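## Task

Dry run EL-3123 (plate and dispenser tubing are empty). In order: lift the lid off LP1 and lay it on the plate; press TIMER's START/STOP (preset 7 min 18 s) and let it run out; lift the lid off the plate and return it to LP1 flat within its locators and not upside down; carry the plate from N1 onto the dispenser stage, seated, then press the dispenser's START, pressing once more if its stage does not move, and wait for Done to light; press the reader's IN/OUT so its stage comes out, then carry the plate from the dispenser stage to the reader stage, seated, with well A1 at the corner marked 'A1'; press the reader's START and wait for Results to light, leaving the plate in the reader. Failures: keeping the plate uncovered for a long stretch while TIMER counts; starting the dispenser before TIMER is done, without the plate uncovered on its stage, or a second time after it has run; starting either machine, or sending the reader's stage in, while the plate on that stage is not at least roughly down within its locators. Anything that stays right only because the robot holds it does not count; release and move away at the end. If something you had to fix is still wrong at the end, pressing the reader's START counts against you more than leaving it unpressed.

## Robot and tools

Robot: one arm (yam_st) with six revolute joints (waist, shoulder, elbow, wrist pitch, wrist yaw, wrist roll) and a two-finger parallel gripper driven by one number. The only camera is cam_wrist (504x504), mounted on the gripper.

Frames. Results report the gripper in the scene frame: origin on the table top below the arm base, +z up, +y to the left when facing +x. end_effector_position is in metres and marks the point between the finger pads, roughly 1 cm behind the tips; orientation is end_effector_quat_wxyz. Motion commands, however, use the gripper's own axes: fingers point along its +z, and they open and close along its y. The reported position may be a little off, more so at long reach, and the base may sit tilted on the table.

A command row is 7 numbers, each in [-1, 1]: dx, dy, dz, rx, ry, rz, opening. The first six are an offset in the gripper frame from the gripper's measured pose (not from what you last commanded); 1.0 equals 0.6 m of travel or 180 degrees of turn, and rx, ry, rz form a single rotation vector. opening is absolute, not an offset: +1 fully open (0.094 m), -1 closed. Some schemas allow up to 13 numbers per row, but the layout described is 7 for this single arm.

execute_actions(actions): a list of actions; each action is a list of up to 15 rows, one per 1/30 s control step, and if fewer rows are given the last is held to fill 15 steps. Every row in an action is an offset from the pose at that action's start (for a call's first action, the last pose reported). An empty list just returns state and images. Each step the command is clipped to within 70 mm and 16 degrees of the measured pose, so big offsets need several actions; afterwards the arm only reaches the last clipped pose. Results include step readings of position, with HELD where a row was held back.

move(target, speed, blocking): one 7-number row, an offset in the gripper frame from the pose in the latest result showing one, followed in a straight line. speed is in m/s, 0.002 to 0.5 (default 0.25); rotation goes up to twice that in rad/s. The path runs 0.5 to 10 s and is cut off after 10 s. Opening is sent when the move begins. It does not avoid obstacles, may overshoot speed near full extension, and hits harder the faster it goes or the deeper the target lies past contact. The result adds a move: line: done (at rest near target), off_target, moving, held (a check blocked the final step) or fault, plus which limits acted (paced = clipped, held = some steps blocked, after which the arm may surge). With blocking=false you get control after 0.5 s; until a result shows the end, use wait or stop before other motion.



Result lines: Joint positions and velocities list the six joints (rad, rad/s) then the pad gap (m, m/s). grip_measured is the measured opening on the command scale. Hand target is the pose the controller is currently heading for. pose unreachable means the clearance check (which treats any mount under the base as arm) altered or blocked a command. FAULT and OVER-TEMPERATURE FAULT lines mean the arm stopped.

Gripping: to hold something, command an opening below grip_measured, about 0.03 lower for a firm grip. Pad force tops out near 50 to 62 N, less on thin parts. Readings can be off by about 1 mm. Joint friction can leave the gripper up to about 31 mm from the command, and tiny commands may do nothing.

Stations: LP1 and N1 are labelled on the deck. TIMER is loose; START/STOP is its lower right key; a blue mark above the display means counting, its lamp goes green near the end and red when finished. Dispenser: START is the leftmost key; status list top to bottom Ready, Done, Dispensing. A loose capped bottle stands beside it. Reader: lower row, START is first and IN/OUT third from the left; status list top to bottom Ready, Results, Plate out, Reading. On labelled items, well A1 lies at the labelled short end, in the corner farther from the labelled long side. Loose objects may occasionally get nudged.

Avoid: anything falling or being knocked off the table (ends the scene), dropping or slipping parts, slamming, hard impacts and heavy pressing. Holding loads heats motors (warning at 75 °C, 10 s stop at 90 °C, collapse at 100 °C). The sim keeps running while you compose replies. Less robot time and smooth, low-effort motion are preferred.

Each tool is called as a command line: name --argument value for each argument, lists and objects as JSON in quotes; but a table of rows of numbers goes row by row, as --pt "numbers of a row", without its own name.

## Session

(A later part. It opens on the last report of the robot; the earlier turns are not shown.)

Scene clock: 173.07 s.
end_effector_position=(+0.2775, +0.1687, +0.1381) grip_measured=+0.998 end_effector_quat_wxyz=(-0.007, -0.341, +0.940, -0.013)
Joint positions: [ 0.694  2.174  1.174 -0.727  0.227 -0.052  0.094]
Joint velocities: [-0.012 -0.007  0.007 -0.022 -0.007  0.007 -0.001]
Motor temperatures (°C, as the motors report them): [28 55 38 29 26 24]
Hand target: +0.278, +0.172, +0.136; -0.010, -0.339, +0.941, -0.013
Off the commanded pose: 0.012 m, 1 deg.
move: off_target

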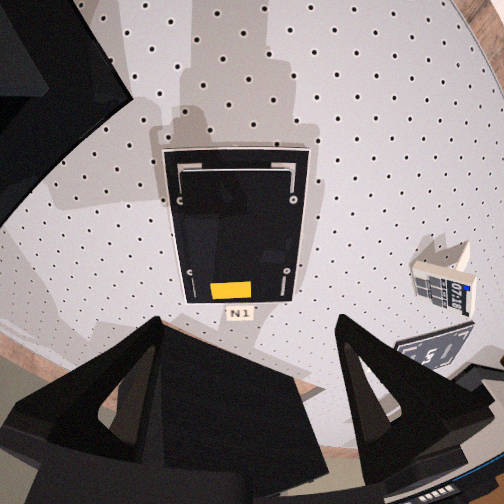

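Timer is visible from here; waiting about 420 s.

wait --seconds 10

wait --seconds 10

wait --seconds 10

wait --seconds 10

wait --seconds 10

wait --seconds 10

wait --seconds 10

wait --seconds 10

wait --seconds 10

wait --seconds 10

wait --seconds 10

wait --seconds 10

wait --seconds 10

wait --seconds 10

Scene clock: 191.30 s.
end_effector_position=(+0.2775, +0.1687, +0.1381) grip_measured=+0.998 end_effector_quat_wxyz=(-0.007, -0.340, +0.940, -0.013)
Joint positions: [ 0.694  2.174  1.174 -0.727  0.227 -0.05   0.094]
Joint velocities: [ 0.012 -0.007 -0.007 -0.051 -0.007  0.051 -0.001]
Motor temperatures (°C, as the motors report them): [28 52 39 29 26 24]
Hand target: +0.278, +0.172, +0.136; -0.010, -0.339, +0.941, -0.013
Off the commanded pose: 0.012 m, 1 deg.
wait: 10.00 s; at rest from the start

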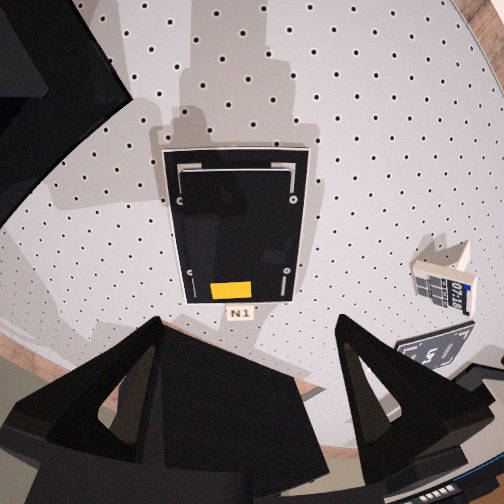

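Scene clock: 201.30 s.
end_effector_position=(+0.2775, +0.1687, +0.1381) grip_measured=+0.998 end_effector_quat_wxyz=(-0.007, -0.340, +0.940, -0.013)
Joint positions: [ 0.694  2.174  1.174 -0.727  0.227 -0.05   0.094]
Joint velocities: [-0.012  0.012  0.017  0.007 -0.022  0.007 -0.001]
Motor temperatures (°C, as the motors report them): [28 51 40 28 26 24]
Hand target: +0.278, +0.172, +0.136; -0.010, -0.339, +0.941, -0.013
Off the commanded pose: 0.012 m, 1 deg.
wait: 10.00 s; at rest by 0.17 s

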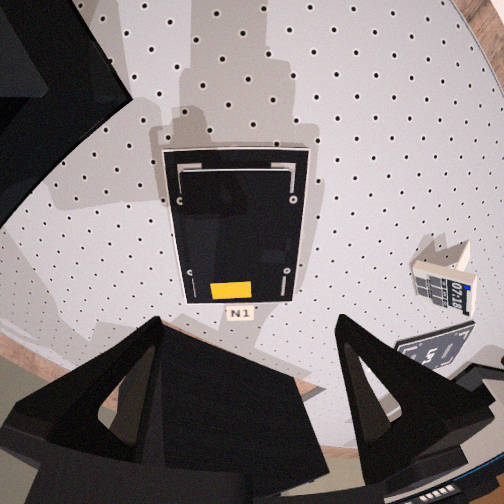

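Scene clock: 211.30 s.
end_effector_position=(+0.2775, +0.1687, +0.1381) grip_measured=+0.998 end_effector_quat_wxyz=(-0.007, -0.340, +0.940, -0.013)
Joint positions: [ 0.694  2.174  1.174 -0.727  0.227 -0.05   0.094]
Joint velocities: [-0.007 -0.002 -0.007  0.007  0.066  0.022 -0.001]
Motor temperatures (°C, as the motors report them): [28 50 40 28 26 24]
Hand target: +0.278, +0.172, +0.136; -0.010, -0.339, +0.941, -0.013
Off the commanded pose: 0.012 m, 1 deg.
wait: 10.00 s; at rest by 0.17 s

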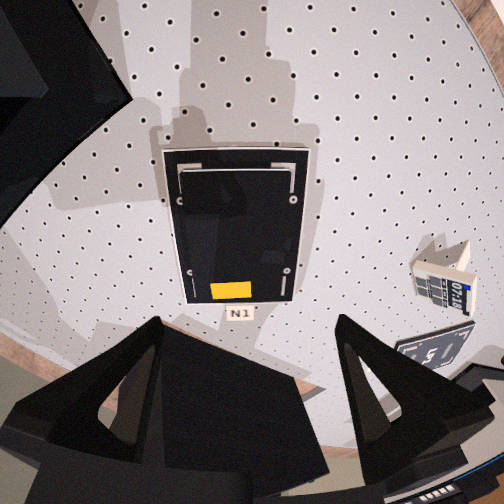

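Scene clock: 221.30 s.
end_effector_position=(+0.2775, +0.1687, +0.1381) grip_measured=+0.998 end_effector_quat_wxyz=(-0.007, -0.340, +0.940, -0.013)
Joint positions: [ 0.694  2.174  1.174 -0.727  0.227 -0.05   0.094]
Joint velocities: [ 0.017 -0.012  0.002 -0.007 -0.007  0.051 -0.001]
Motor temperatures (°C, as the motors report them): [28 50 41 28 26 24]
Hand target: +0.278, +0.172, +0.136; -0.010, -0.339, +0.941, -0.013
Off the commanded pose: 0.012 m, 1 deg.
wait: 10.00 s; at rest by 0.17 s

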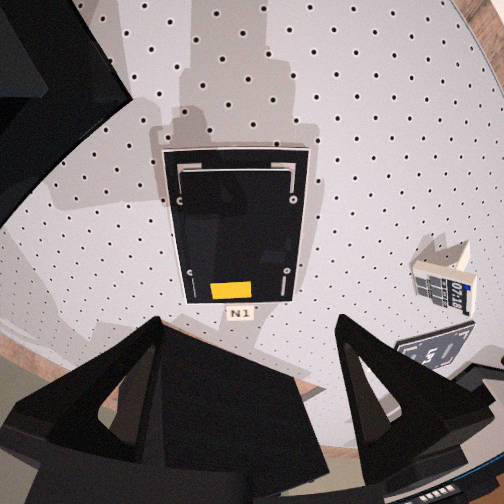

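Scene clock: 231.30 s.
end_effector_position=(+0.2775, +0.1687, +0.1381) grip_measured=+0.998 end_effector_quat_wxyz=(-0.007, -0.340, +0.940, -0.013)
Joint positions: [ 0.694  2.174  1.174 -0.727  0.227 -0.05   0.094]
Joint velocities: [ 0.002  0.007  0.002  0.051 -0.007 -0.022 -0.   ]
Motor temperatures (°C, as the motors report them): [28 49 41 28 26 24]
Hand target: +0.278, +0.172, +0.136; -0.010, -0.339, +0.941, -0.013
Off the commanded pose: 0.012 m, 1 deg.
wait: 10.00 s; at rest by 0.17 s

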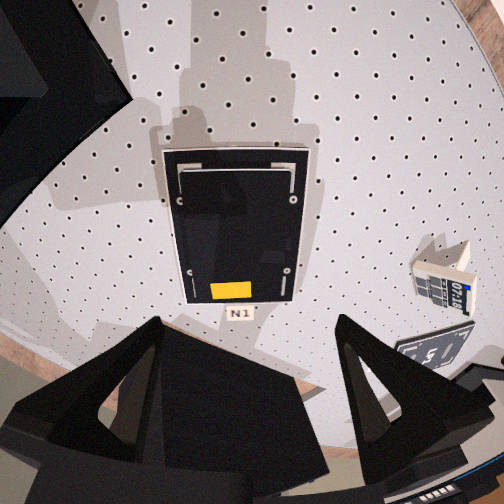

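Scene clock: 241.30 s.
end_effector_position=(+0.2775, +0.1687, +0.1381) grip_measured=+0.998 end_effector_quat_wxyz=(-0.007, -0.340, +0.940, -0.013)
Joint positions: [ 0.694  2.174  1.174 -0.727  0.227 -0.05   0.094]
Joint velocities: [ 0.002 -0.017  0.007 -0.007 -0.11   0.051  0.   ]
Motor temperatures (°C, as the motors report them): [28 49 41 28 26 24]
Hand target: +0.278, +0.172, +0.136; -0.010, -0.339, +0.941, -0.013
Off the commanded pose: 0.012 m, 1 deg.
wait: 10.00 s; at rest by 0.17 s

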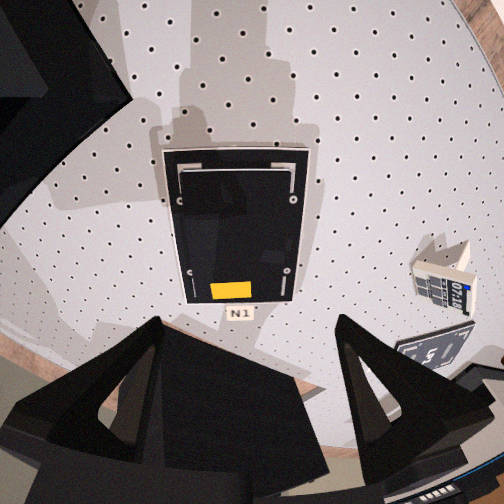

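Scene clock: 251.30 s.
end_effector_position=(+0.2775, +0.1687, +0.1381) grip_measured=+0.998 end_effector_quat_wxyz=(-0.007, -0.340, +0.940, -0.013)
Joint positions: [ 0.694  2.174  1.174 -0.727  0.227 -0.05   0.094]
Joint velocities: [-0.002  0.002  0.002 -0.007  0.037  0.066  0.001]
Motor temperatures (°C, as the motors report them): [28 49 41 28 26 24]
Hand target: +0.278, +0.172, +0.136; -0.010, -0.339, +0.941, -0.013
Off the commanded pose: 0.012 m, 1 deg.
wait: 10.00 s; at rest by 0.17 s

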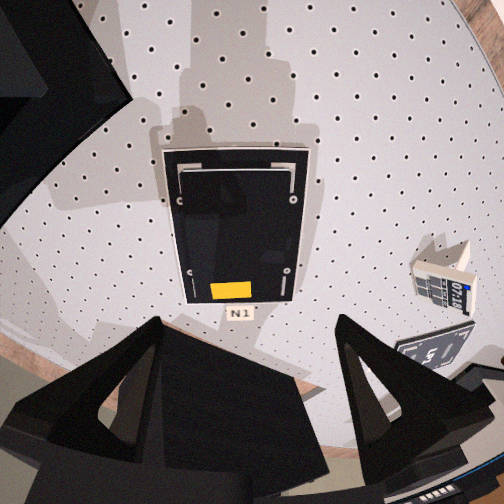

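Scene clock: 261.30 s.
end_effector_position=(+0.2775, +0.1687, +0.1381) grip_measured=+0.998 end_effector_quat_wxyz=(-0.007, -0.340, +0.940, -0.013)
Joint positions: [ 0.694  2.174  1.174 -0.727  0.227 -0.05   0.094]
Joint velocities: [-0.027 -0.022  0.022 -0.095  0.051 -0.11   0.   ]
Motor temperatures (°C, as the motors report them): [28 48 41 28 26 24]
Hand target: +0.278, +0.172, +0.136; -0.010, -0.339, +0.941, -0.013
Off the commanded pose: 0.012 m, 1 deg.
wait: 10.00 s; at rest by 0.17 s

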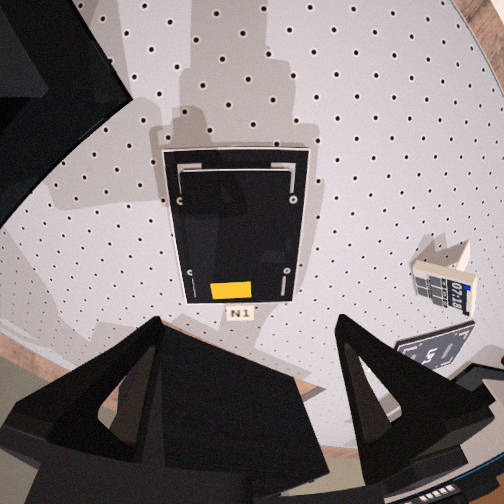

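Scene clock: 271.30 s.
end_effector_position=(+0.2775, +0.1687, +0.1381) grip_measured=+0.998 end_effector_quat_wxyz=(-0.007, -0.340, +0.940, -0.013)
Joint positions: [ 0.694  2.174  1.174 -0.727  0.227 -0.05   0.094]
Joint velocities: [-0.007 -0.002 -0.022  0.007 -0.037 -0.007  0.   ]
Motor temperatures (°C, as the motors report them): [28 48 41 28 26 24]
Hand target: +0.278, +0.172, +0.136; -0.010, -0.339, +0.941, -0.013
Off the commanded pose: 0.012 m, 1 deg.
wait: 10.00 s; at rest by 0.17 s

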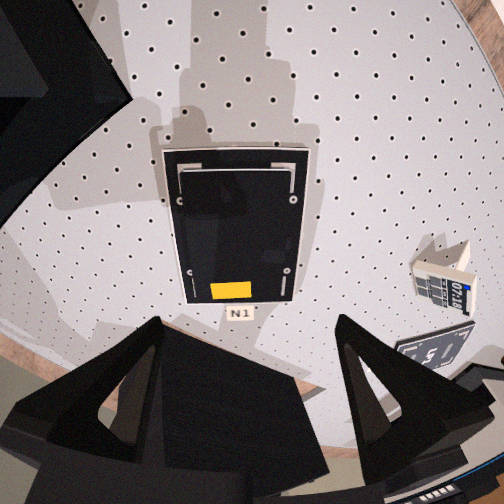

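Scene clock: 281.30 s.
end_effector_position=(+0.2775, +0.1687, +0.1381) grip_measured=+0.998 end_effector_quat_wxyz=(-0.007, -0.340, +0.940, -0.013)
Joint positions: [ 0.694  2.174  1.174 -0.727  0.227 -0.05   0.094]
Joint velocities: [-0.022 -0.007 -0.007  0.007  0.037  0.037 -0.001]
Motor temperatures (°C, as the motors report them): [28 48 42 28 26 24]
Hand target: +0.278, +0.172, +0.136; -0.010, -0.339, +0.941, -0.013
Off the commanded pose: 0.012 m, 1 deg.
wait: 10.00 s; at rest by 0.17 s

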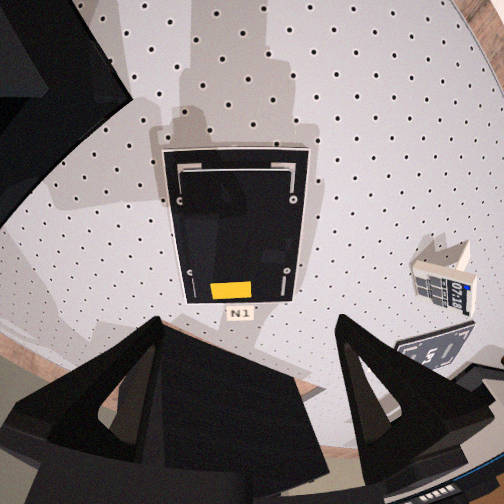

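Scene clock: 291.30 s.
end_effector_position=(+0.2775, +0.1687, +0.1381) grip_measured=+0.998 end_effector_quat_wxyz=(-0.007, -0.340, +0.940, -0.013)
Joint positions: [ 0.694  2.174  1.174 -0.727  0.227 -0.05   0.094]
Joint velocities: [-0.012  0.012 -0.012  0.007 -0.007 -0.007 -0.001]
Motor temperatures (°C, as the motors report them): [28 48 42 28 26 24]
Hand target: +0.278, +0.172, +0.136; -0.010, -0.339, +0.941, -0.013
Off the commanded pose: 0.012 m, 1 deg.
wait: 10.00 s; at rest by 0.17 s

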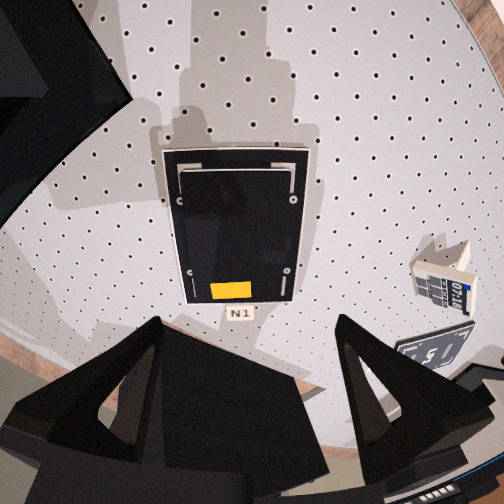

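Scene clock: 301.30 s.
end_effector_position=(+0.2775, +0.1687, +0.1381) grip_measured=+0.998 end_effector_quat_wxyz=(-0.007, -0.340, +0.940, -0.013)
Joint positions: [ 0.694  2.174  1.174 -0.727  0.227 -0.05   0.094]
Joint velocities: [-0.012  0.022 -0.012 -0.022  0.037 -0.095  0.   ]
Motor temperatures (°C, as the motors report them): [28 48 42 28 26 24]
Hand target: +0.278, +0.172, +0.136; -0.010, -0.339, +0.941, -0.013
Off the commanded pose: 0.012 m, 1 deg.
wait: 10.00 s; at rest by 0.17 s

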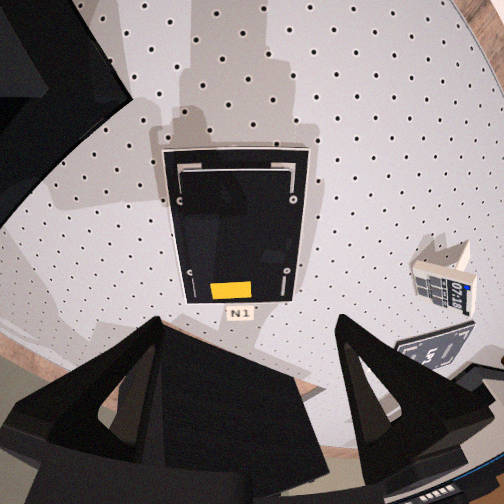

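Scene clock: 311.30 s.
end_effector_position=(+0.2775, +0.1687, +0.1381) grip_measured=+0.998 end_effector_quat_wxyz=(-0.007, -0.340, +0.940, -0.013)
Joint positions: [ 0.694  2.174  1.174 -0.727  0.227 -0.05   0.094]
Joint velocities: [ 0.002 -0.002 -0.007 -0.081  0.081  0.007  0.001]
Motor temperatures (°C, as the motors report them): [28 48 42 28 26 24]
Hand target: +0.278, +0.172, +0.136; -0.010, -0.339, +0.941, -0.013
Off the commanded pose: 0.012 m, 1 deg.
wait: 10.00 s; at rest by 0.17 s

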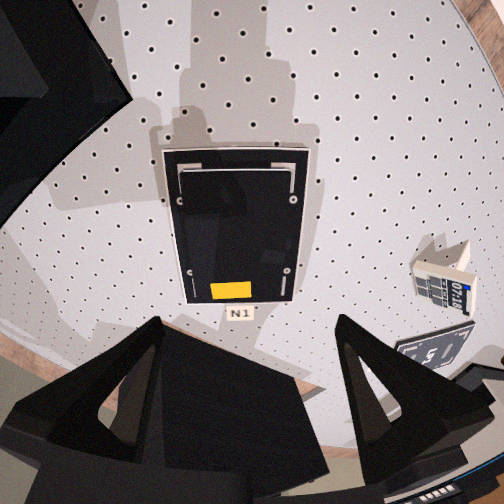

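Scene clock: 321.30 s.
end_effector_position=(+0.2775, +0.1687, +0.1381) grip_measured=+0.998 end_effector_quat_wxyz=(-0.007, -0.340, +0.940, -0.013)
Joint positions: [ 0.694  2.174  1.174 -0.727  0.227 -0.05   0.094]
Joint velocities: [-0.002 -0.022 -0.012 -0.037  0.037 -0.022  0.001]
Motor temperatures (°C, as the motors report them): [28 48 42 28 26 24]
Hand target: +0.278, +0.172, +0.136; -0.010, -0.339, +0.941, -0.013
Off the commanded pose: 0.012 m, 1 deg.
wait: 10.00 s; at rest by 0.17 s

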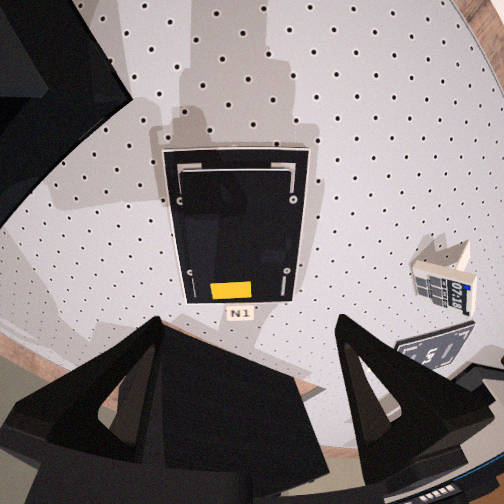

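wait --seconds 10

wait --seconds 10

wait --seconds 10

wait --seconds 10

wait --seconds 10

wait --seconds 10

wait --seconds 10

wait --seconds 10

wait --seconds 10

wait --seconds 10

wait --seconds 10

wait --seconds 10

wait --seconds 10

Scene clock: 341.73 s.
end_effector_position=(+0.2775, +0.1687, +0.1381) grip_measured=+0.998 end_effector_quat_wxyz=(-0.007, -0.340, +0.940, -0.013)
Joint positions: [ 0.694  2.174  1.174 -0.727  0.227 -0.05   0.094]
Joint velocities: [-0.002 -0.002  0.002 -0.037 -0.007 -0.007 -0.001]
Motor temperatures (°C, as the motors report them): [28 48 42 28 26 24]
Hand target: +0.278, +0.172, +0.136; -0.010, -0.339, +0.941, -0.013
Off the commanded pose: 0.012 m, 1 deg.
wait: 10.00 s; at rest from the start

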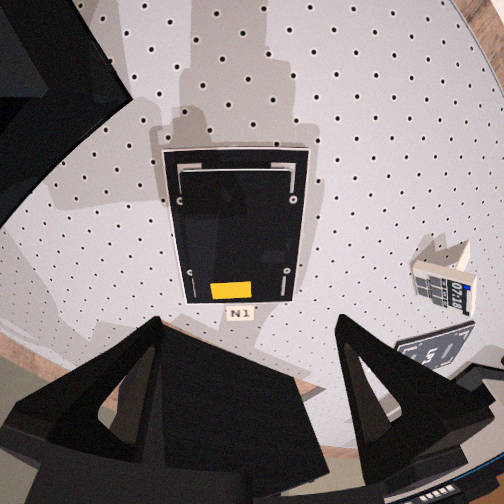

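Scene clock: 351.73 s.
end_effector_position=(+0.2775, +0.1687, +0.1381) grip_measured=+0.998 end_effector_quat_wxyz=(-0.007, -0.340, +0.940, -0.013)
Joint positions: [ 0.694  2.174  1.174 -0.727  0.227 -0.05   0.094]
Joint velocities: [-0.002  0.002 -0.002  0.022 -0.037  0.037 -0.002]
Motor temperatures (°C, as the motors report them): [28 48 42 28 26 24]
Hand target: +0.278, +0.172, +0.136; -0.010, -0.339, +0.941, -0.013
Off the commanded pose: 0.012 m, 1 deg.
wait: 10.00 s; at rest by 0.17 s

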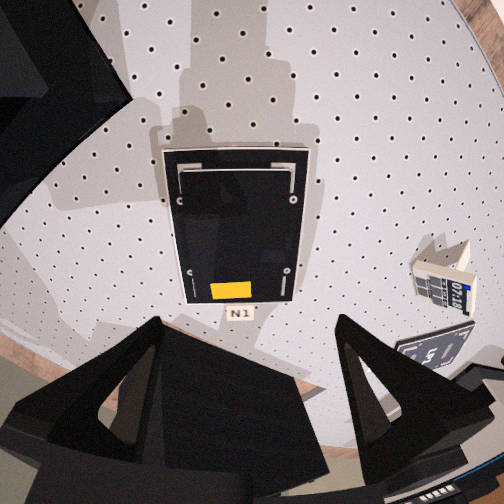

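Scene clock: 361.73 s.
end_effector_position=(+0.2775, +0.1687, +0.1381) grip_measured=+0.998 end_effector_quat_wxyz=(-0.007, -0.340, +0.940, -0.013)
Joint positions: [ 0.694  2.174  1.174 -0.727  0.227 -0.05   0.094]
Joint velocities: [-0.007  0.017 -0.007  0.022 -0.081  0.037  0.   ]
Motor temperatures (°C, as the motors report them): [28 48 42 27 26 24]
Hand target: +0.278, +0.172, +0.136; -0.010, -0.339, +0.941, -0.013
Off the commanded pose: 0.012 m, 1 deg.
wait: 10.00 s; at rest by 0.17 s

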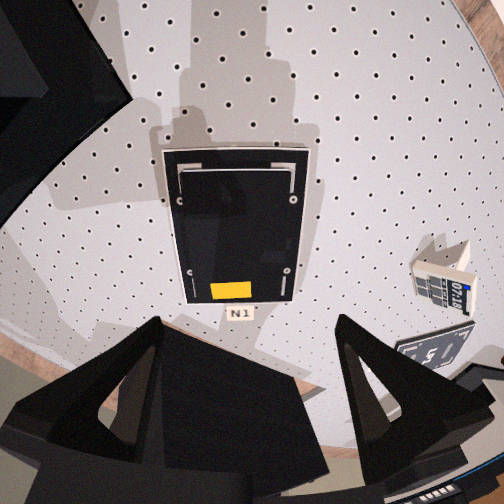

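Scene clock: 371.73 s.
end_effector_position=(+0.2775, +0.1687, +0.1381) grip_measured=+0.998 end_effector_quat_wxyz=(-0.007, -0.340, +0.940, -0.013)
Joint positions: [ 0.694  2.174  1.174 -0.727  0.227 -0.05   0.094]
Joint velocities: [-0.002  0.002  0.007  0.051  0.066 -0.022  0.   ]
Motor temperatures (°C, as the motors report them): [28 48 42 27 26 24]
Hand target: +0.278, +0.172, +0.136; -0.010, -0.339, +0.941, -0.013
Off the commanded pose: 0.012 m, 1 deg.
wait: 10.00 s; at rest by 0.17 s

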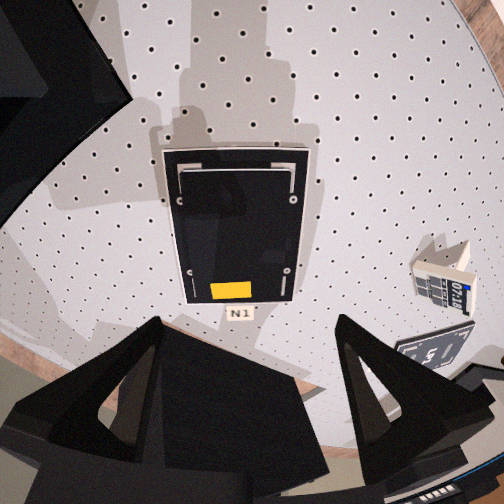

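Scene clock: 381.73 s.
end_effector_position=(+0.2775, +0.1687, +0.1381) grip_measured=+0.998 end_effector_quat_wxyz=(-0.007, -0.340, +0.940, -0.013)
Joint positions: [ 0.694  2.174  1.174 -0.727  0.227 -0.05   0.094]
Joint velocities: [-0.007 -0.027 -0.012  0.081  0.022 -0.037  0.   ]
Motor temperatures (°C, as the motors report them): [28 48 42 27 26 24]
Hand target: +0.278, +0.172, +0.136; -0.010, -0.339, +0.941, -0.013
Off the commanded pose: 0.012 m, 1 deg.
wait: 10.00 s; at rest by 0.17 s

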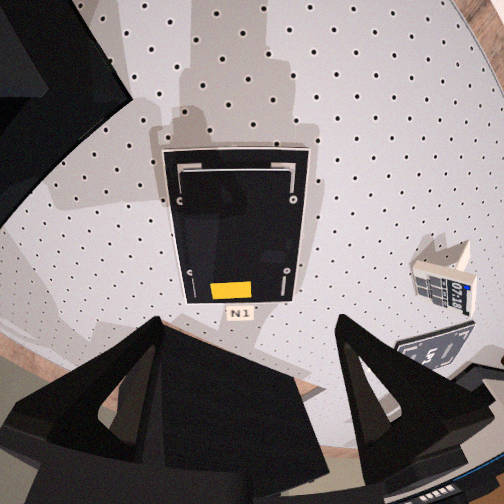

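Scene clock: 391.73 s.
end_effector_position=(+0.2775, +0.1687, +0.1381) grip_measured=+0.998 end_effector_quat_wxyz=(-0.007, -0.340, +0.940, -0.013)
Joint positions: [ 0.694  2.174  1.174 -0.727  0.227 -0.05   0.094]
Joint velocities: [ 0.002 -0.017 -0.022 -0.051  0.022  0.037  0.001]
Motor temperatures (°C, as the motors report them): [28 48 42 27 26 24]
Hand target: +0.278, +0.172, +0.136; -0.010, -0.339, +0.941, -0.013
Off the commanded pose: 0.012 m, 1 deg.
wait: 10.00 s; at rest by 0.17 s

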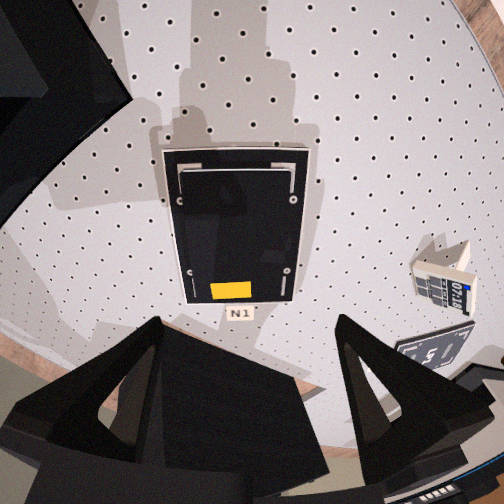

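Scene clock: 401.73 s.
end_effector_position=(+0.2775, +0.1687, +0.1381) grip_measured=+0.998 end_effector_quat_wxyz=(-0.007, -0.340, +0.940, -0.013)
Joint positions: [ 0.694  2.174  1.174 -0.727  0.227 -0.05   0.094]
Joint velocities: [-0.002  0.002 -0.002 -0.022  0.022 -0.022  0.   ]
Motor temperatures (°C, as the motors report them): [28 48 43 27 26 24]
Hand target: +0.278, +0.172, +0.136; -0.010, -0.339, +0.941, -0.013
Off the commanded pose: 0.012 m, 1 deg.
wait: 10.00 s; at rest by 0.17 s

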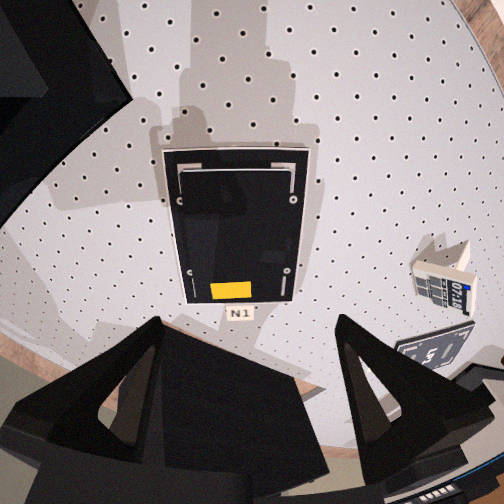

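Scene clock: 411.73 s.
end_effector_position=(+0.2775, +0.1687, +0.1381) grip_measured=+0.998 end_effector_quat_wxyz=(-0.007, -0.340, +0.940, -0.013)
Joint positions: [ 0.694  2.174  1.174 -0.727  0.227 -0.05   0.094]
Joint velocities: [-0.002  0.002 -0.017  0.007  0.051  0.037 -0.002]
Motor temperatures (°C, as the motors report them): [28 48 43 27 26 24]
Hand target: +0.278, +0.172, +0.136; -0.010, -0.339, +0.941, -0.013
Off the commanded pose: 0.012 m, 1 deg.
wait: 10.00 s; at rest by 0.17 s

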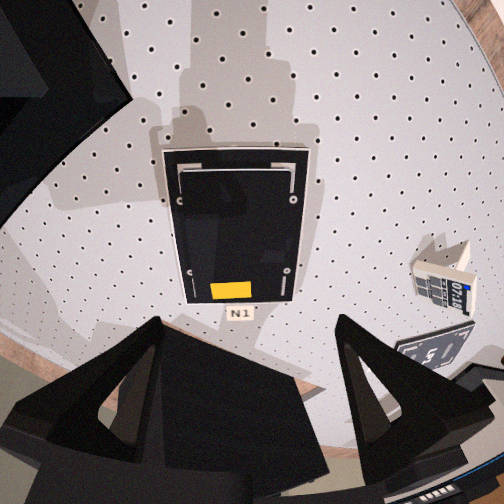

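Scene clock: 421.73 s.
end_effector_position=(+0.2775, +0.1687, +0.1381) grip_measured=+0.998 end_effector_quat_wxyz=(-0.007, -0.340, +0.940, -0.013)
Joint positions: [ 0.694  2.174  1.174 -0.727  0.227 -0.05   0.094]
Joint velocities: [ 0.012 -0.002 -0.012 -0.081 -0.095 -0.051  0.   ]
Motor temperatures (°C, as the motors report them): [28 48 43 27 26 24]
Hand target: +0.278, +0.172, +0.136; -0.010, -0.339, +0.941, -0.013
Off the commanded pose: 0.012 m, 1 deg.
wait: 10.00 s; at rest by 0.17 s

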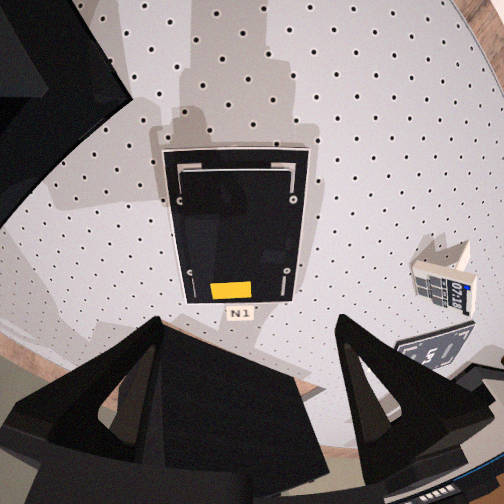

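Scene clock: 431.73 s.
end_effector_position=(+0.2775, +0.1687, +0.1381) grip_measured=+0.998 end_effector_quat_wxyz=(-0.007, -0.340, +0.940, -0.013)
Joint positions: [ 0.694  2.174  1.174 -0.727  0.227 -0.05   0.094]
Joint velocities: [ 0.012 -0.017  0.012 -0.007 -0.037 -0.007  0.   ]
Motor temperatures (°C, as the motors report them): [28 48 43 27 26 24]
Hand target: +0.278, +0.172, +0.136; -0.010, -0.339, +0.941, -0.013
Off the commanded pose: 0.012 m, 1 deg.
wait: 10.00 s; at rest by 0.17 s

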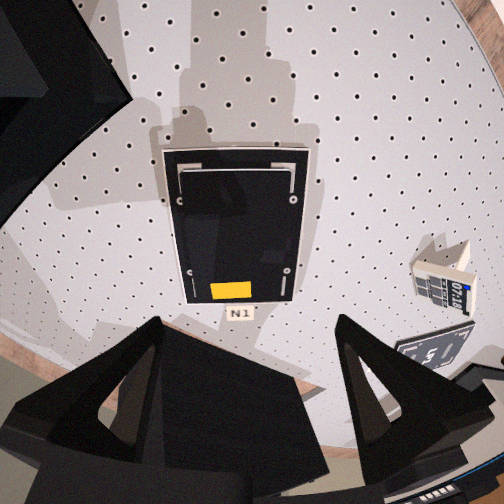

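Scene clock: 441.73 s.
end_effector_position=(+0.2775, +0.1687, +0.1381) grip_measured=+0.998 end_effector_quat_wxyz=(-0.007, -0.340, +0.940, -0.013)
Joint positions: [ 0.694  2.174  1.174 -0.727  0.227 -0.05   0.094]
Joint velocities: [-0.002  0.002 -0.002  0.022  0.007 -0.081 -0.   ]
Motor temperatures (°C, as the motors report them): [28 48 43 27 26 24]
Hand target: +0.278, +0.172, +0.136; -0.010, -0.339, +0.941, -0.013
Off the commanded pose: 0.012 m, 1 deg.
wait: 10.00 s; at rest by 0.17 s

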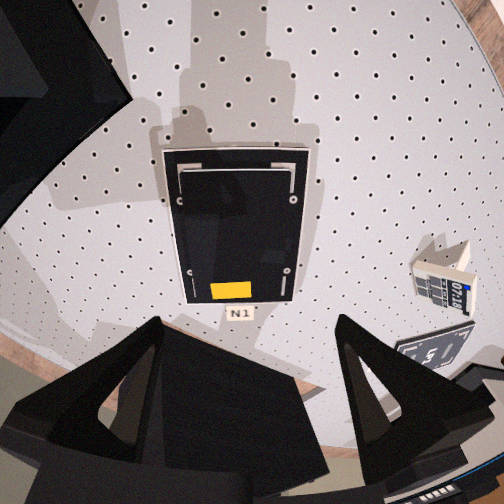

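Scene clock: 451.73 s.
end_effector_position=(+0.2775, +0.1687, +0.1381) grip_measured=+0.998 end_effector_quat_wxyz=(-0.007, -0.340, +0.940, -0.013)
Joint positions: [ 0.694  2.174  1.174 -0.727  0.227 -0.05   0.094]
Joint velocities: [-0.012  0.017  0.002 -0.051 -0.022  0.007 -0.002]
Motor temperatures (°C, as the motors report them): [28 48 43 27 26 24]
Hand target: +0.278, +0.172, +0.136; -0.010, -0.339, +0.941, -0.013
Off the commanded pose: 0.012 m, 1 deg.
wait: 10.00 s; at rest by 0.17 s

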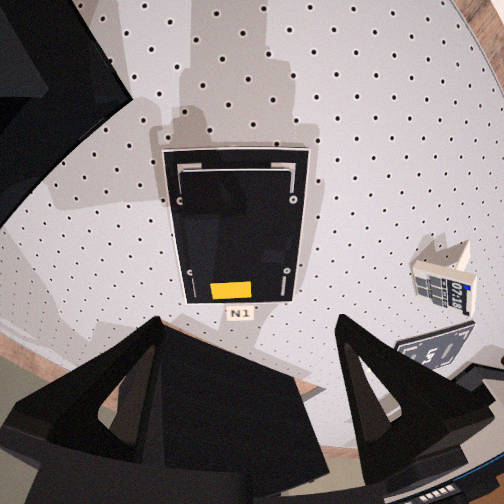

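Scene clock: 461.73 s.
end_effector_position=(+0.2775, +0.1687, +0.1381) grip_measured=+0.998 end_effector_quat_wxyz=(-0.007, -0.340, +0.940, -0.013)
Joint positions: [ 0.694  2.174  1.174 -0.727  0.227 -0.05   0.094]
Joint velocities: [ 0.017 -0.007  0.007  0.066 -0.066 -0.022 -0.001]
Motor temperatures (°C, as the motors report them): [28 48 43 27 26 24]
Hand target: +0.278, +0.172, +0.136; -0.010, -0.339, +0.941, -0.013
Off the commanded pose: 0.012 m, 1 deg.
wait: 10.00 s; at rest by 0.17 s

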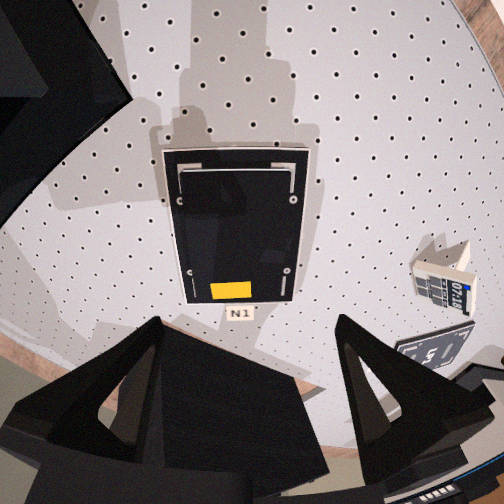

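wait --seconds 10

wait --seconds 10

wait --seconds 10

wait --seconds 10

wait --seconds 10

wait --seconds 10

wait --seconds 10

wait --seconds 10

wait --seconds 10

wait --seconds 10

wait --seconds 10

wait --seconds 10

wait --seconds 10

Scene clock: 484.20 s.
end_effector_position=(+0.2775, +0.1687, +0.1381) grip_measured=+0.998 end_effector_quat_wxyz=(-0.007, -0.340, +0.940, -0.013)
Joint positions: [ 0.694  2.174  1.174 -0.727  0.227 -0.05   0.094]
Joint velocities: [-0.002 -0.012 -0.007  0.007 -0.022 -0.081 -0.001]
Motor temperatures (°C, as the motors report them): [28 48 43 27 26 24]
Hand target: +0.278, +0.172, +0.136; -0.010, -0.339, +0.941, -0.013
Off the commanded pose: 0.012 m, 1 deg.
wait: 10.00 s; at rest from the start

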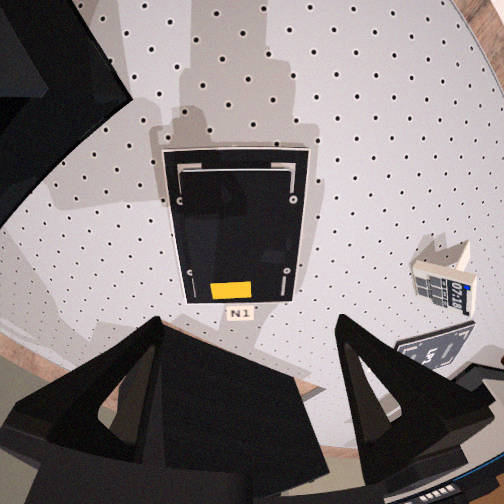

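Scene clock: 494.20 s.
end_effector_position=(+0.2775, +0.1687, +0.1381) grip_measured=+0.998 end_effector_quat_wxyz=(-0.007, -0.340, +0.940, -0.013)
Joint positions: [ 0.694  2.174  1.174 -0.727  0.227 -0.05   0.094]
Joint velocities: [ 0.002  0.007 -0.007  0.066  0.007 -0.051  0.001]
Motor temperatures (°C, as the motors report them): [28 48 43 27 26 24]
Hand target: +0.278, +0.172, +0.136; -0.010, -0.339, +0.941, -0.013
Off the commanded pose: 0.012 m, 1 deg.
wait: 10.00 s; at rest by 0.17 s

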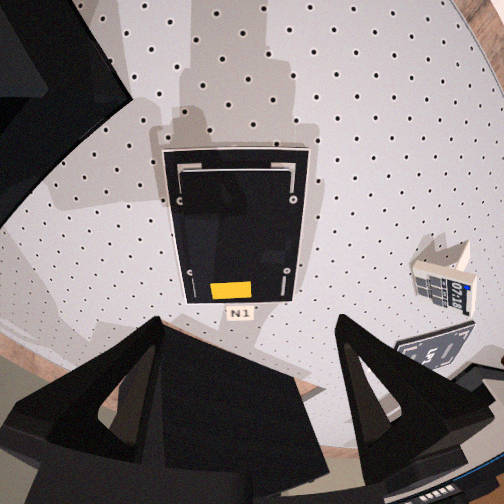

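Scene clock: 504.20 s.
end_effector_position=(+0.2775, +0.1687, +0.1381) grip_measured=+0.998 end_effector_quat_wxyz=(-0.007, -0.340, +0.940, -0.013)
Joint positions: [ 0.694  2.174  1.174 -0.727  0.227 -0.05   0.094]
Joint velocities: [ 0.012 -0.012 -0.012  0.081  0.007 -0.051 -0.   ]
Motor temperatures (°C, as the motors report them): [28 48 43 27 26 24]
Hand target: +0.278, +0.172, +0.136; -0.010, -0.339, +0.941, -0.013
Off the commanded pose: 0.012 m, 1 deg.
wait: 10.00 s; at rest by 0.17 s

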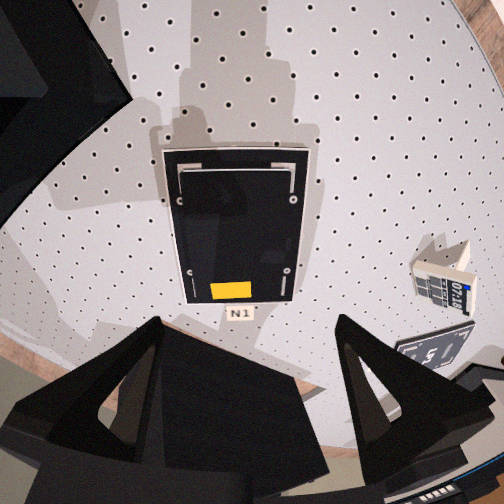

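Scene clock: 514.20 s.
end_effector_position=(+0.2775, +0.1687, +0.1381) grip_measured=+0.998 end_effector_quat_wxyz=(-0.007, -0.340, +0.940, -0.013)
Joint positions: [ 0.694  2.174  1.174 -0.727  0.227 -0.05   0.094]
Joint velocities: [ 0.002  0.002  0.007 -0.11   0.007  0.007  0.001]
Motor temperatures (°C, as the motors report them): [28 48 43 27 26 24]
Hand target: +0.278, +0.172, +0.136; -0.010, -0.339, +0.941, -0.013
Off the commanded pose: 0.012 m, 1 deg.
wait: 10.00 s; at rest by 0.17 s

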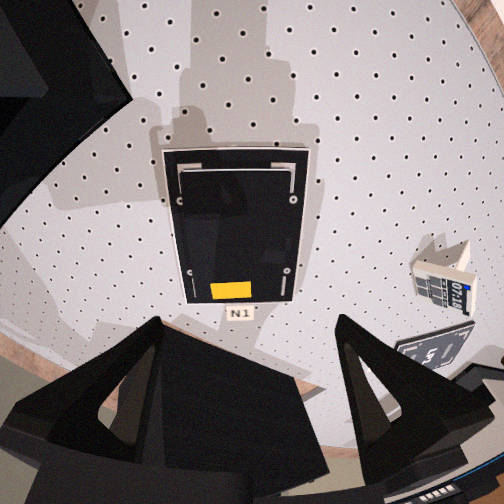

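Scene clock: 524.20 s.
end_effector_position=(+0.2775, +0.1687, +0.1381) grip_measured=+0.998 end_effector_quat_wxyz=(-0.007, -0.340, +0.940, -0.013)
Joint positions: [ 0.694  2.174  1.174 -0.727  0.227 -0.05   0.094]
Joint velocities: [ 0.012 -0.022 -0.012 -0.022  0.022  0.037 -0.002]
Motor temperatures (°C, as the motors report them): [28 48 43 27 26 24]
Hand target: +0.278, +0.172, +0.136; -0.010, -0.339, +0.941, -0.013
Off the commanded pose: 0.012 m, 1 deg.
wait: 10.00 s; at rest by 0.17 s

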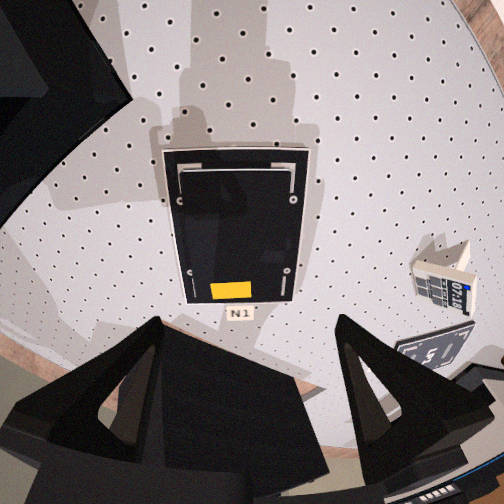

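Scene clock: 534.20 s.
end_effector_position=(+0.2775, +0.1687, +0.1381) grip_measured=+0.998 end_effector_quat_wxyz=(-0.007, -0.340, +0.940, -0.013)
Joint positions: [ 0.694  2.174  1.174 -0.727  0.227 -0.05   0.094]
Joint velocities: [-0.012 -0.022 -0.007 -0.051 -0.037  0.051  0.001]
Motor temperatures (°C, as the motors report them): [28 48 43 27 26 24]
Hand target: +0.278, +0.172, +0.136; -0.010, -0.339, +0.941, -0.013
Off the commanded pose: 0.012 m, 1 deg.
wait: 10.00 s; at rest by 0.17 s

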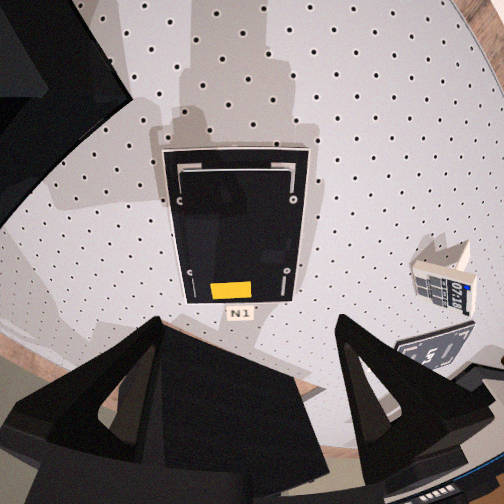

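Scene clock: 544.20 s.
end_effector_position=(+0.2775, +0.1687, +0.1381) grip_measured=+0.998 end_effector_quat_wxyz=(-0.007, -0.340, +0.940, -0.013)
Joint positions: [ 0.694  2.174  1.174 -0.727  0.227 -0.05   0.094]
Joint velocities: [-0.007  0.007  0.002  0.051 -0.022  0.037  0.   ]
Motor temperatures (°C, as the motors report them): [28 48 43 27 26 24]
Hand target: +0.278, +0.172, +0.136; -0.010, -0.339, +0.941, -0.013
Off the commanded pose: 0.012 m, 1 deg.
wait: 10.00 s; at rest by 0.17 s

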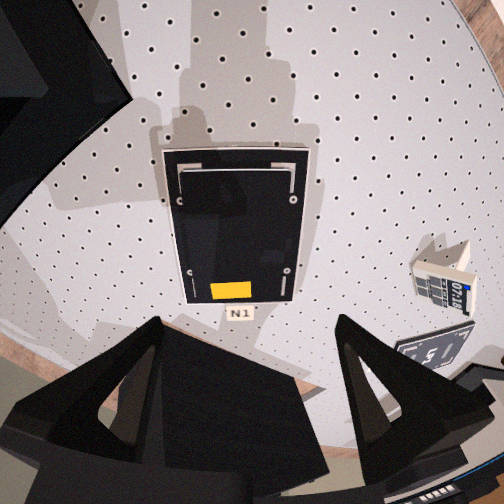

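Scene clock: 554.20 s.
end_effector_position=(+0.2775, +0.1687, +0.1381) grip_measured=+0.998 end_effector_quat_wxyz=(-0.007, -0.340, +0.940, -0.013)
Joint positions: [ 0.694  2.174  1.174 -0.727  0.227 -0.05   0.094]
Joint velocities: [ 0.002 -0.007 -0.017  0.037  0.007 -0.007  0.   ]
Motor temperatures (°C, as the motors report them): [28 48 43 27 26 24]
Hand target: +0.278, +0.172, +0.136; -0.010, -0.339, +0.941, -0.013
Off the commanded pose: 0.012 m, 1 deg.
wait: 10.00 s; at rest by 0.17 s

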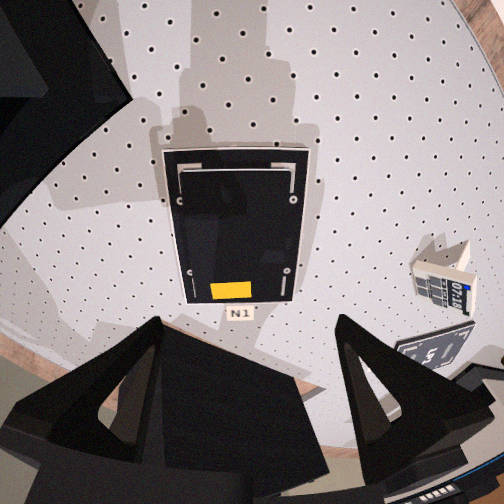

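Scene clock: 564.20 s.
end_effector_position=(+0.2775, +0.1687, +0.1381) grip_measured=+0.998 end_effector_quat_wxyz=(-0.007, -0.340, +0.940, -0.013)
Joint positions: [ 0.694  2.174  1.174 -0.727  0.227 -0.05   0.094]
Joint velocities: [ 0.012 -0.002 -0.002  0.022 -0.051  0.022  0.   ]
Motor temperatures (°C, as the motors report them): [28 48 44 27 26 24]
Hand target: +0.278, +0.172, +0.136; -0.010, -0.339, +0.941, -0.013
Off the commanded pose: 0.012 m, 1 deg.
wait: 10.00 s; at rest by 0.17 s

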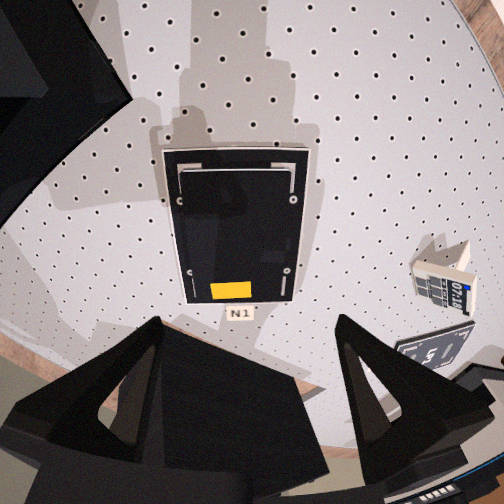

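Scene clock: 574.20 s.
end_effector_position=(+0.2775, +0.1687, +0.1381) grip_measured=+0.998 end_effector_quat_wxyz=(-0.007, -0.340, +0.940, -0.013)
Joint positions: [ 0.694  2.174  1.174 -0.727  0.227 -0.05   0.094]
Joint velocities: [-0.007  0.007 -0.002  0.051  0.022  0.022 -0.   ]
Motor temperatures (°C, as the motors report them): [28 48 44 27 26 24]
Hand target: +0.278, +0.172, +0.136; -0.010, -0.339, +0.941, -0.013
Off the commanded pose: 0.012 m, 1 deg.
wait: 10.00 s; at rest by 0.17 s

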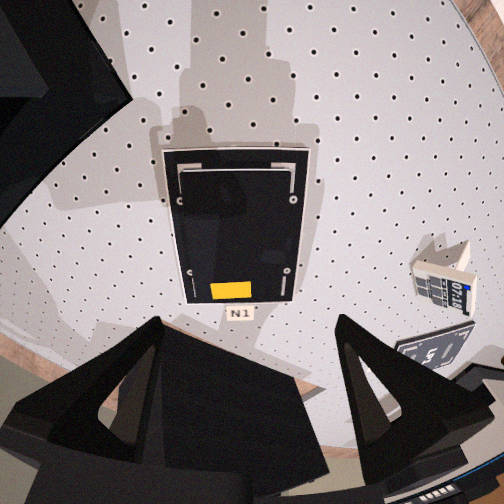

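Scene clock: 584.20 s.
end_effector_position=(+0.2775, +0.1687, +0.1381) grip_measured=+0.998 end_effector_quat_wxyz=(-0.007, -0.340, +0.940, -0.013)
Joint positions: [ 0.694  2.174  1.174 -0.727  0.227 -0.05   0.094]
Joint velocities: [ 0.002 -0.002  0.002  0.022 -0.022  0.051  0.001]
Motor temperatures (°C, as the motors report them): [28 48 44 27 26 24]
Hand target: +0.278, +0.172, +0.136; -0.010, -0.339, +0.941, -0.013
Off the commanded pose: 0.012 m, 1 deg.
wait: 10.00 s; at rest by 0.17 s

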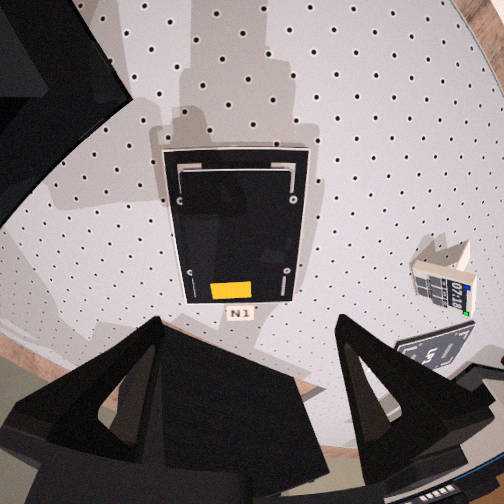

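Scene clock: 594.20 s.
end_effector_position=(+0.2775, +0.1687, +0.1381) grip_measured=+0.998 end_effector_quat_wxyz=(-0.007, -0.340, +0.940, -0.013)
Joint positions: [ 0.694  2.174  1.174 -0.727  0.227 -0.05   0.094]
Joint velocities: [ 0.002  0.012 -0.012  0.022 -0.022 -0.051 -0.001]
Motor temperatures (°C, as the motors report them): [28 48 44 27 26 24]
Hand target: +0.278, +0.172, +0.136; -0.010, -0.339, +0.941, -0.013
Off the commanded pose: 0.012 m, 1 deg.
wait: 10.00 s; at rest by 0.17 s

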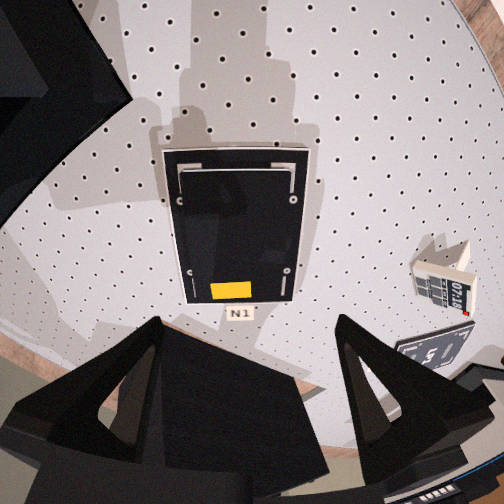

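Scene clock: 604.20 s.
end_effector_position=(+0.2775, +0.1687, +0.1381) grip_measured=+0.998 end_effector_quat_wxyz=(-0.007, -0.340, +0.940, -0.013)
Joint positions: [ 0.694  2.174  1.174 -0.727  0.227 -0.05   0.094]
Joint velocities: [-0.012 -0.002  0.002 -0.051  0.022 -0.037  0.   ]
Motor temperatures (°C, as the motors report them): [28 48 44 27 26 24]
Hand target: +0.278, +0.172, +0.136; -0.010, -0.339, +0.941, -0.013
Off the commanded pose: 0.012 m, 1 deg.
wait: 10.00 s; at rest by 0.17 s

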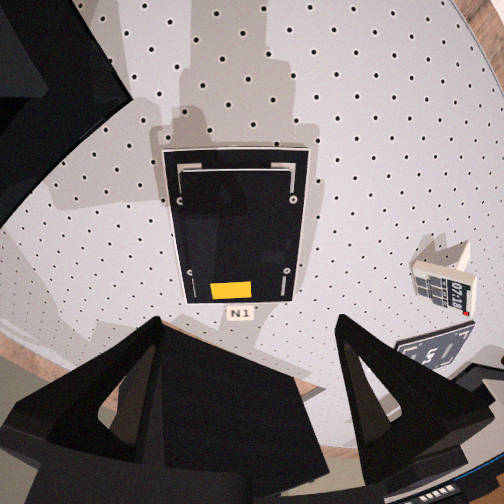

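The timer lamp is red. Descending to the lid (target 0.278, 0.1795, 0.038).

move --target '[-0.003,0.014,0.13,-0.01,0,0,1]' --speed 0.06

Scene clock: 608.90 s.
end_effector_position=(+0.2813, +0.1798, +0.0704) grip_measured=+0.998 end_effector_quat_wxyz=(+0.001, -0.339, +0.941, +0.002)
Joint positions: [ 0.661  2.357  1.137 -0.476  0.209 -0.087  0.094]
Joint velocities: [-0.027  0.012  0.002 -0.066  0.007 -0.007 -0.   ]
Motor temperatures (°C, as the motors report them): [28 48 44 27 26 24]
Hand target: +0.275, +0.174, +0.061; -0.012, -0.340, +0.941, +0.003
Off the commanded pose: 0.014 m, 2 deg.
move: off_target

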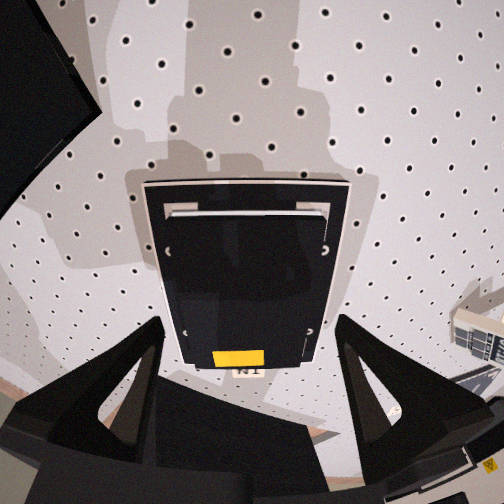

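move --target '[0.015,0,0.068,0,0.007,0,1]' --speed 0.03

Scene clock: 613.23 s.
end_effector_position=(+0.2813, +0.1822, +0.0397) grip_measured=+0.998 end_effector_quat_wxyz=(+0.002, -0.338, +0.941, +0.003)
Joint positions: [ 0.646  2.449  1.137 -0.377  0.208 -0.1    0.094]
Joint velocities: [ 0.012  0.007 -0.007 -0.007 -0.081 -0.051 -0.001]
Motor temperatures (°C, as the motors report them): [28 49 43 27 26 24]
Hand target: +0.275, +0.174, +0.030; -0.010, -0.339, +0.941, -0.001
Off the commanded pose: 0.015 m, 1 deg.
move: off_target

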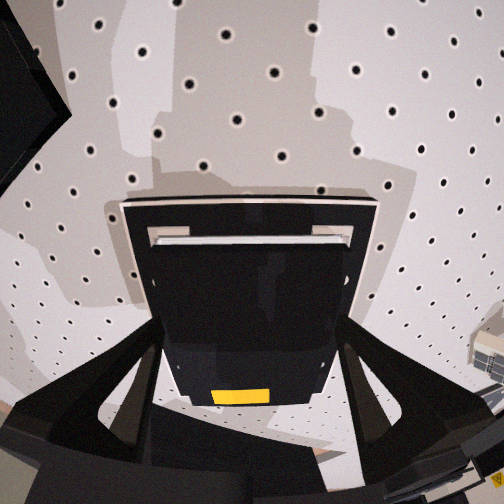

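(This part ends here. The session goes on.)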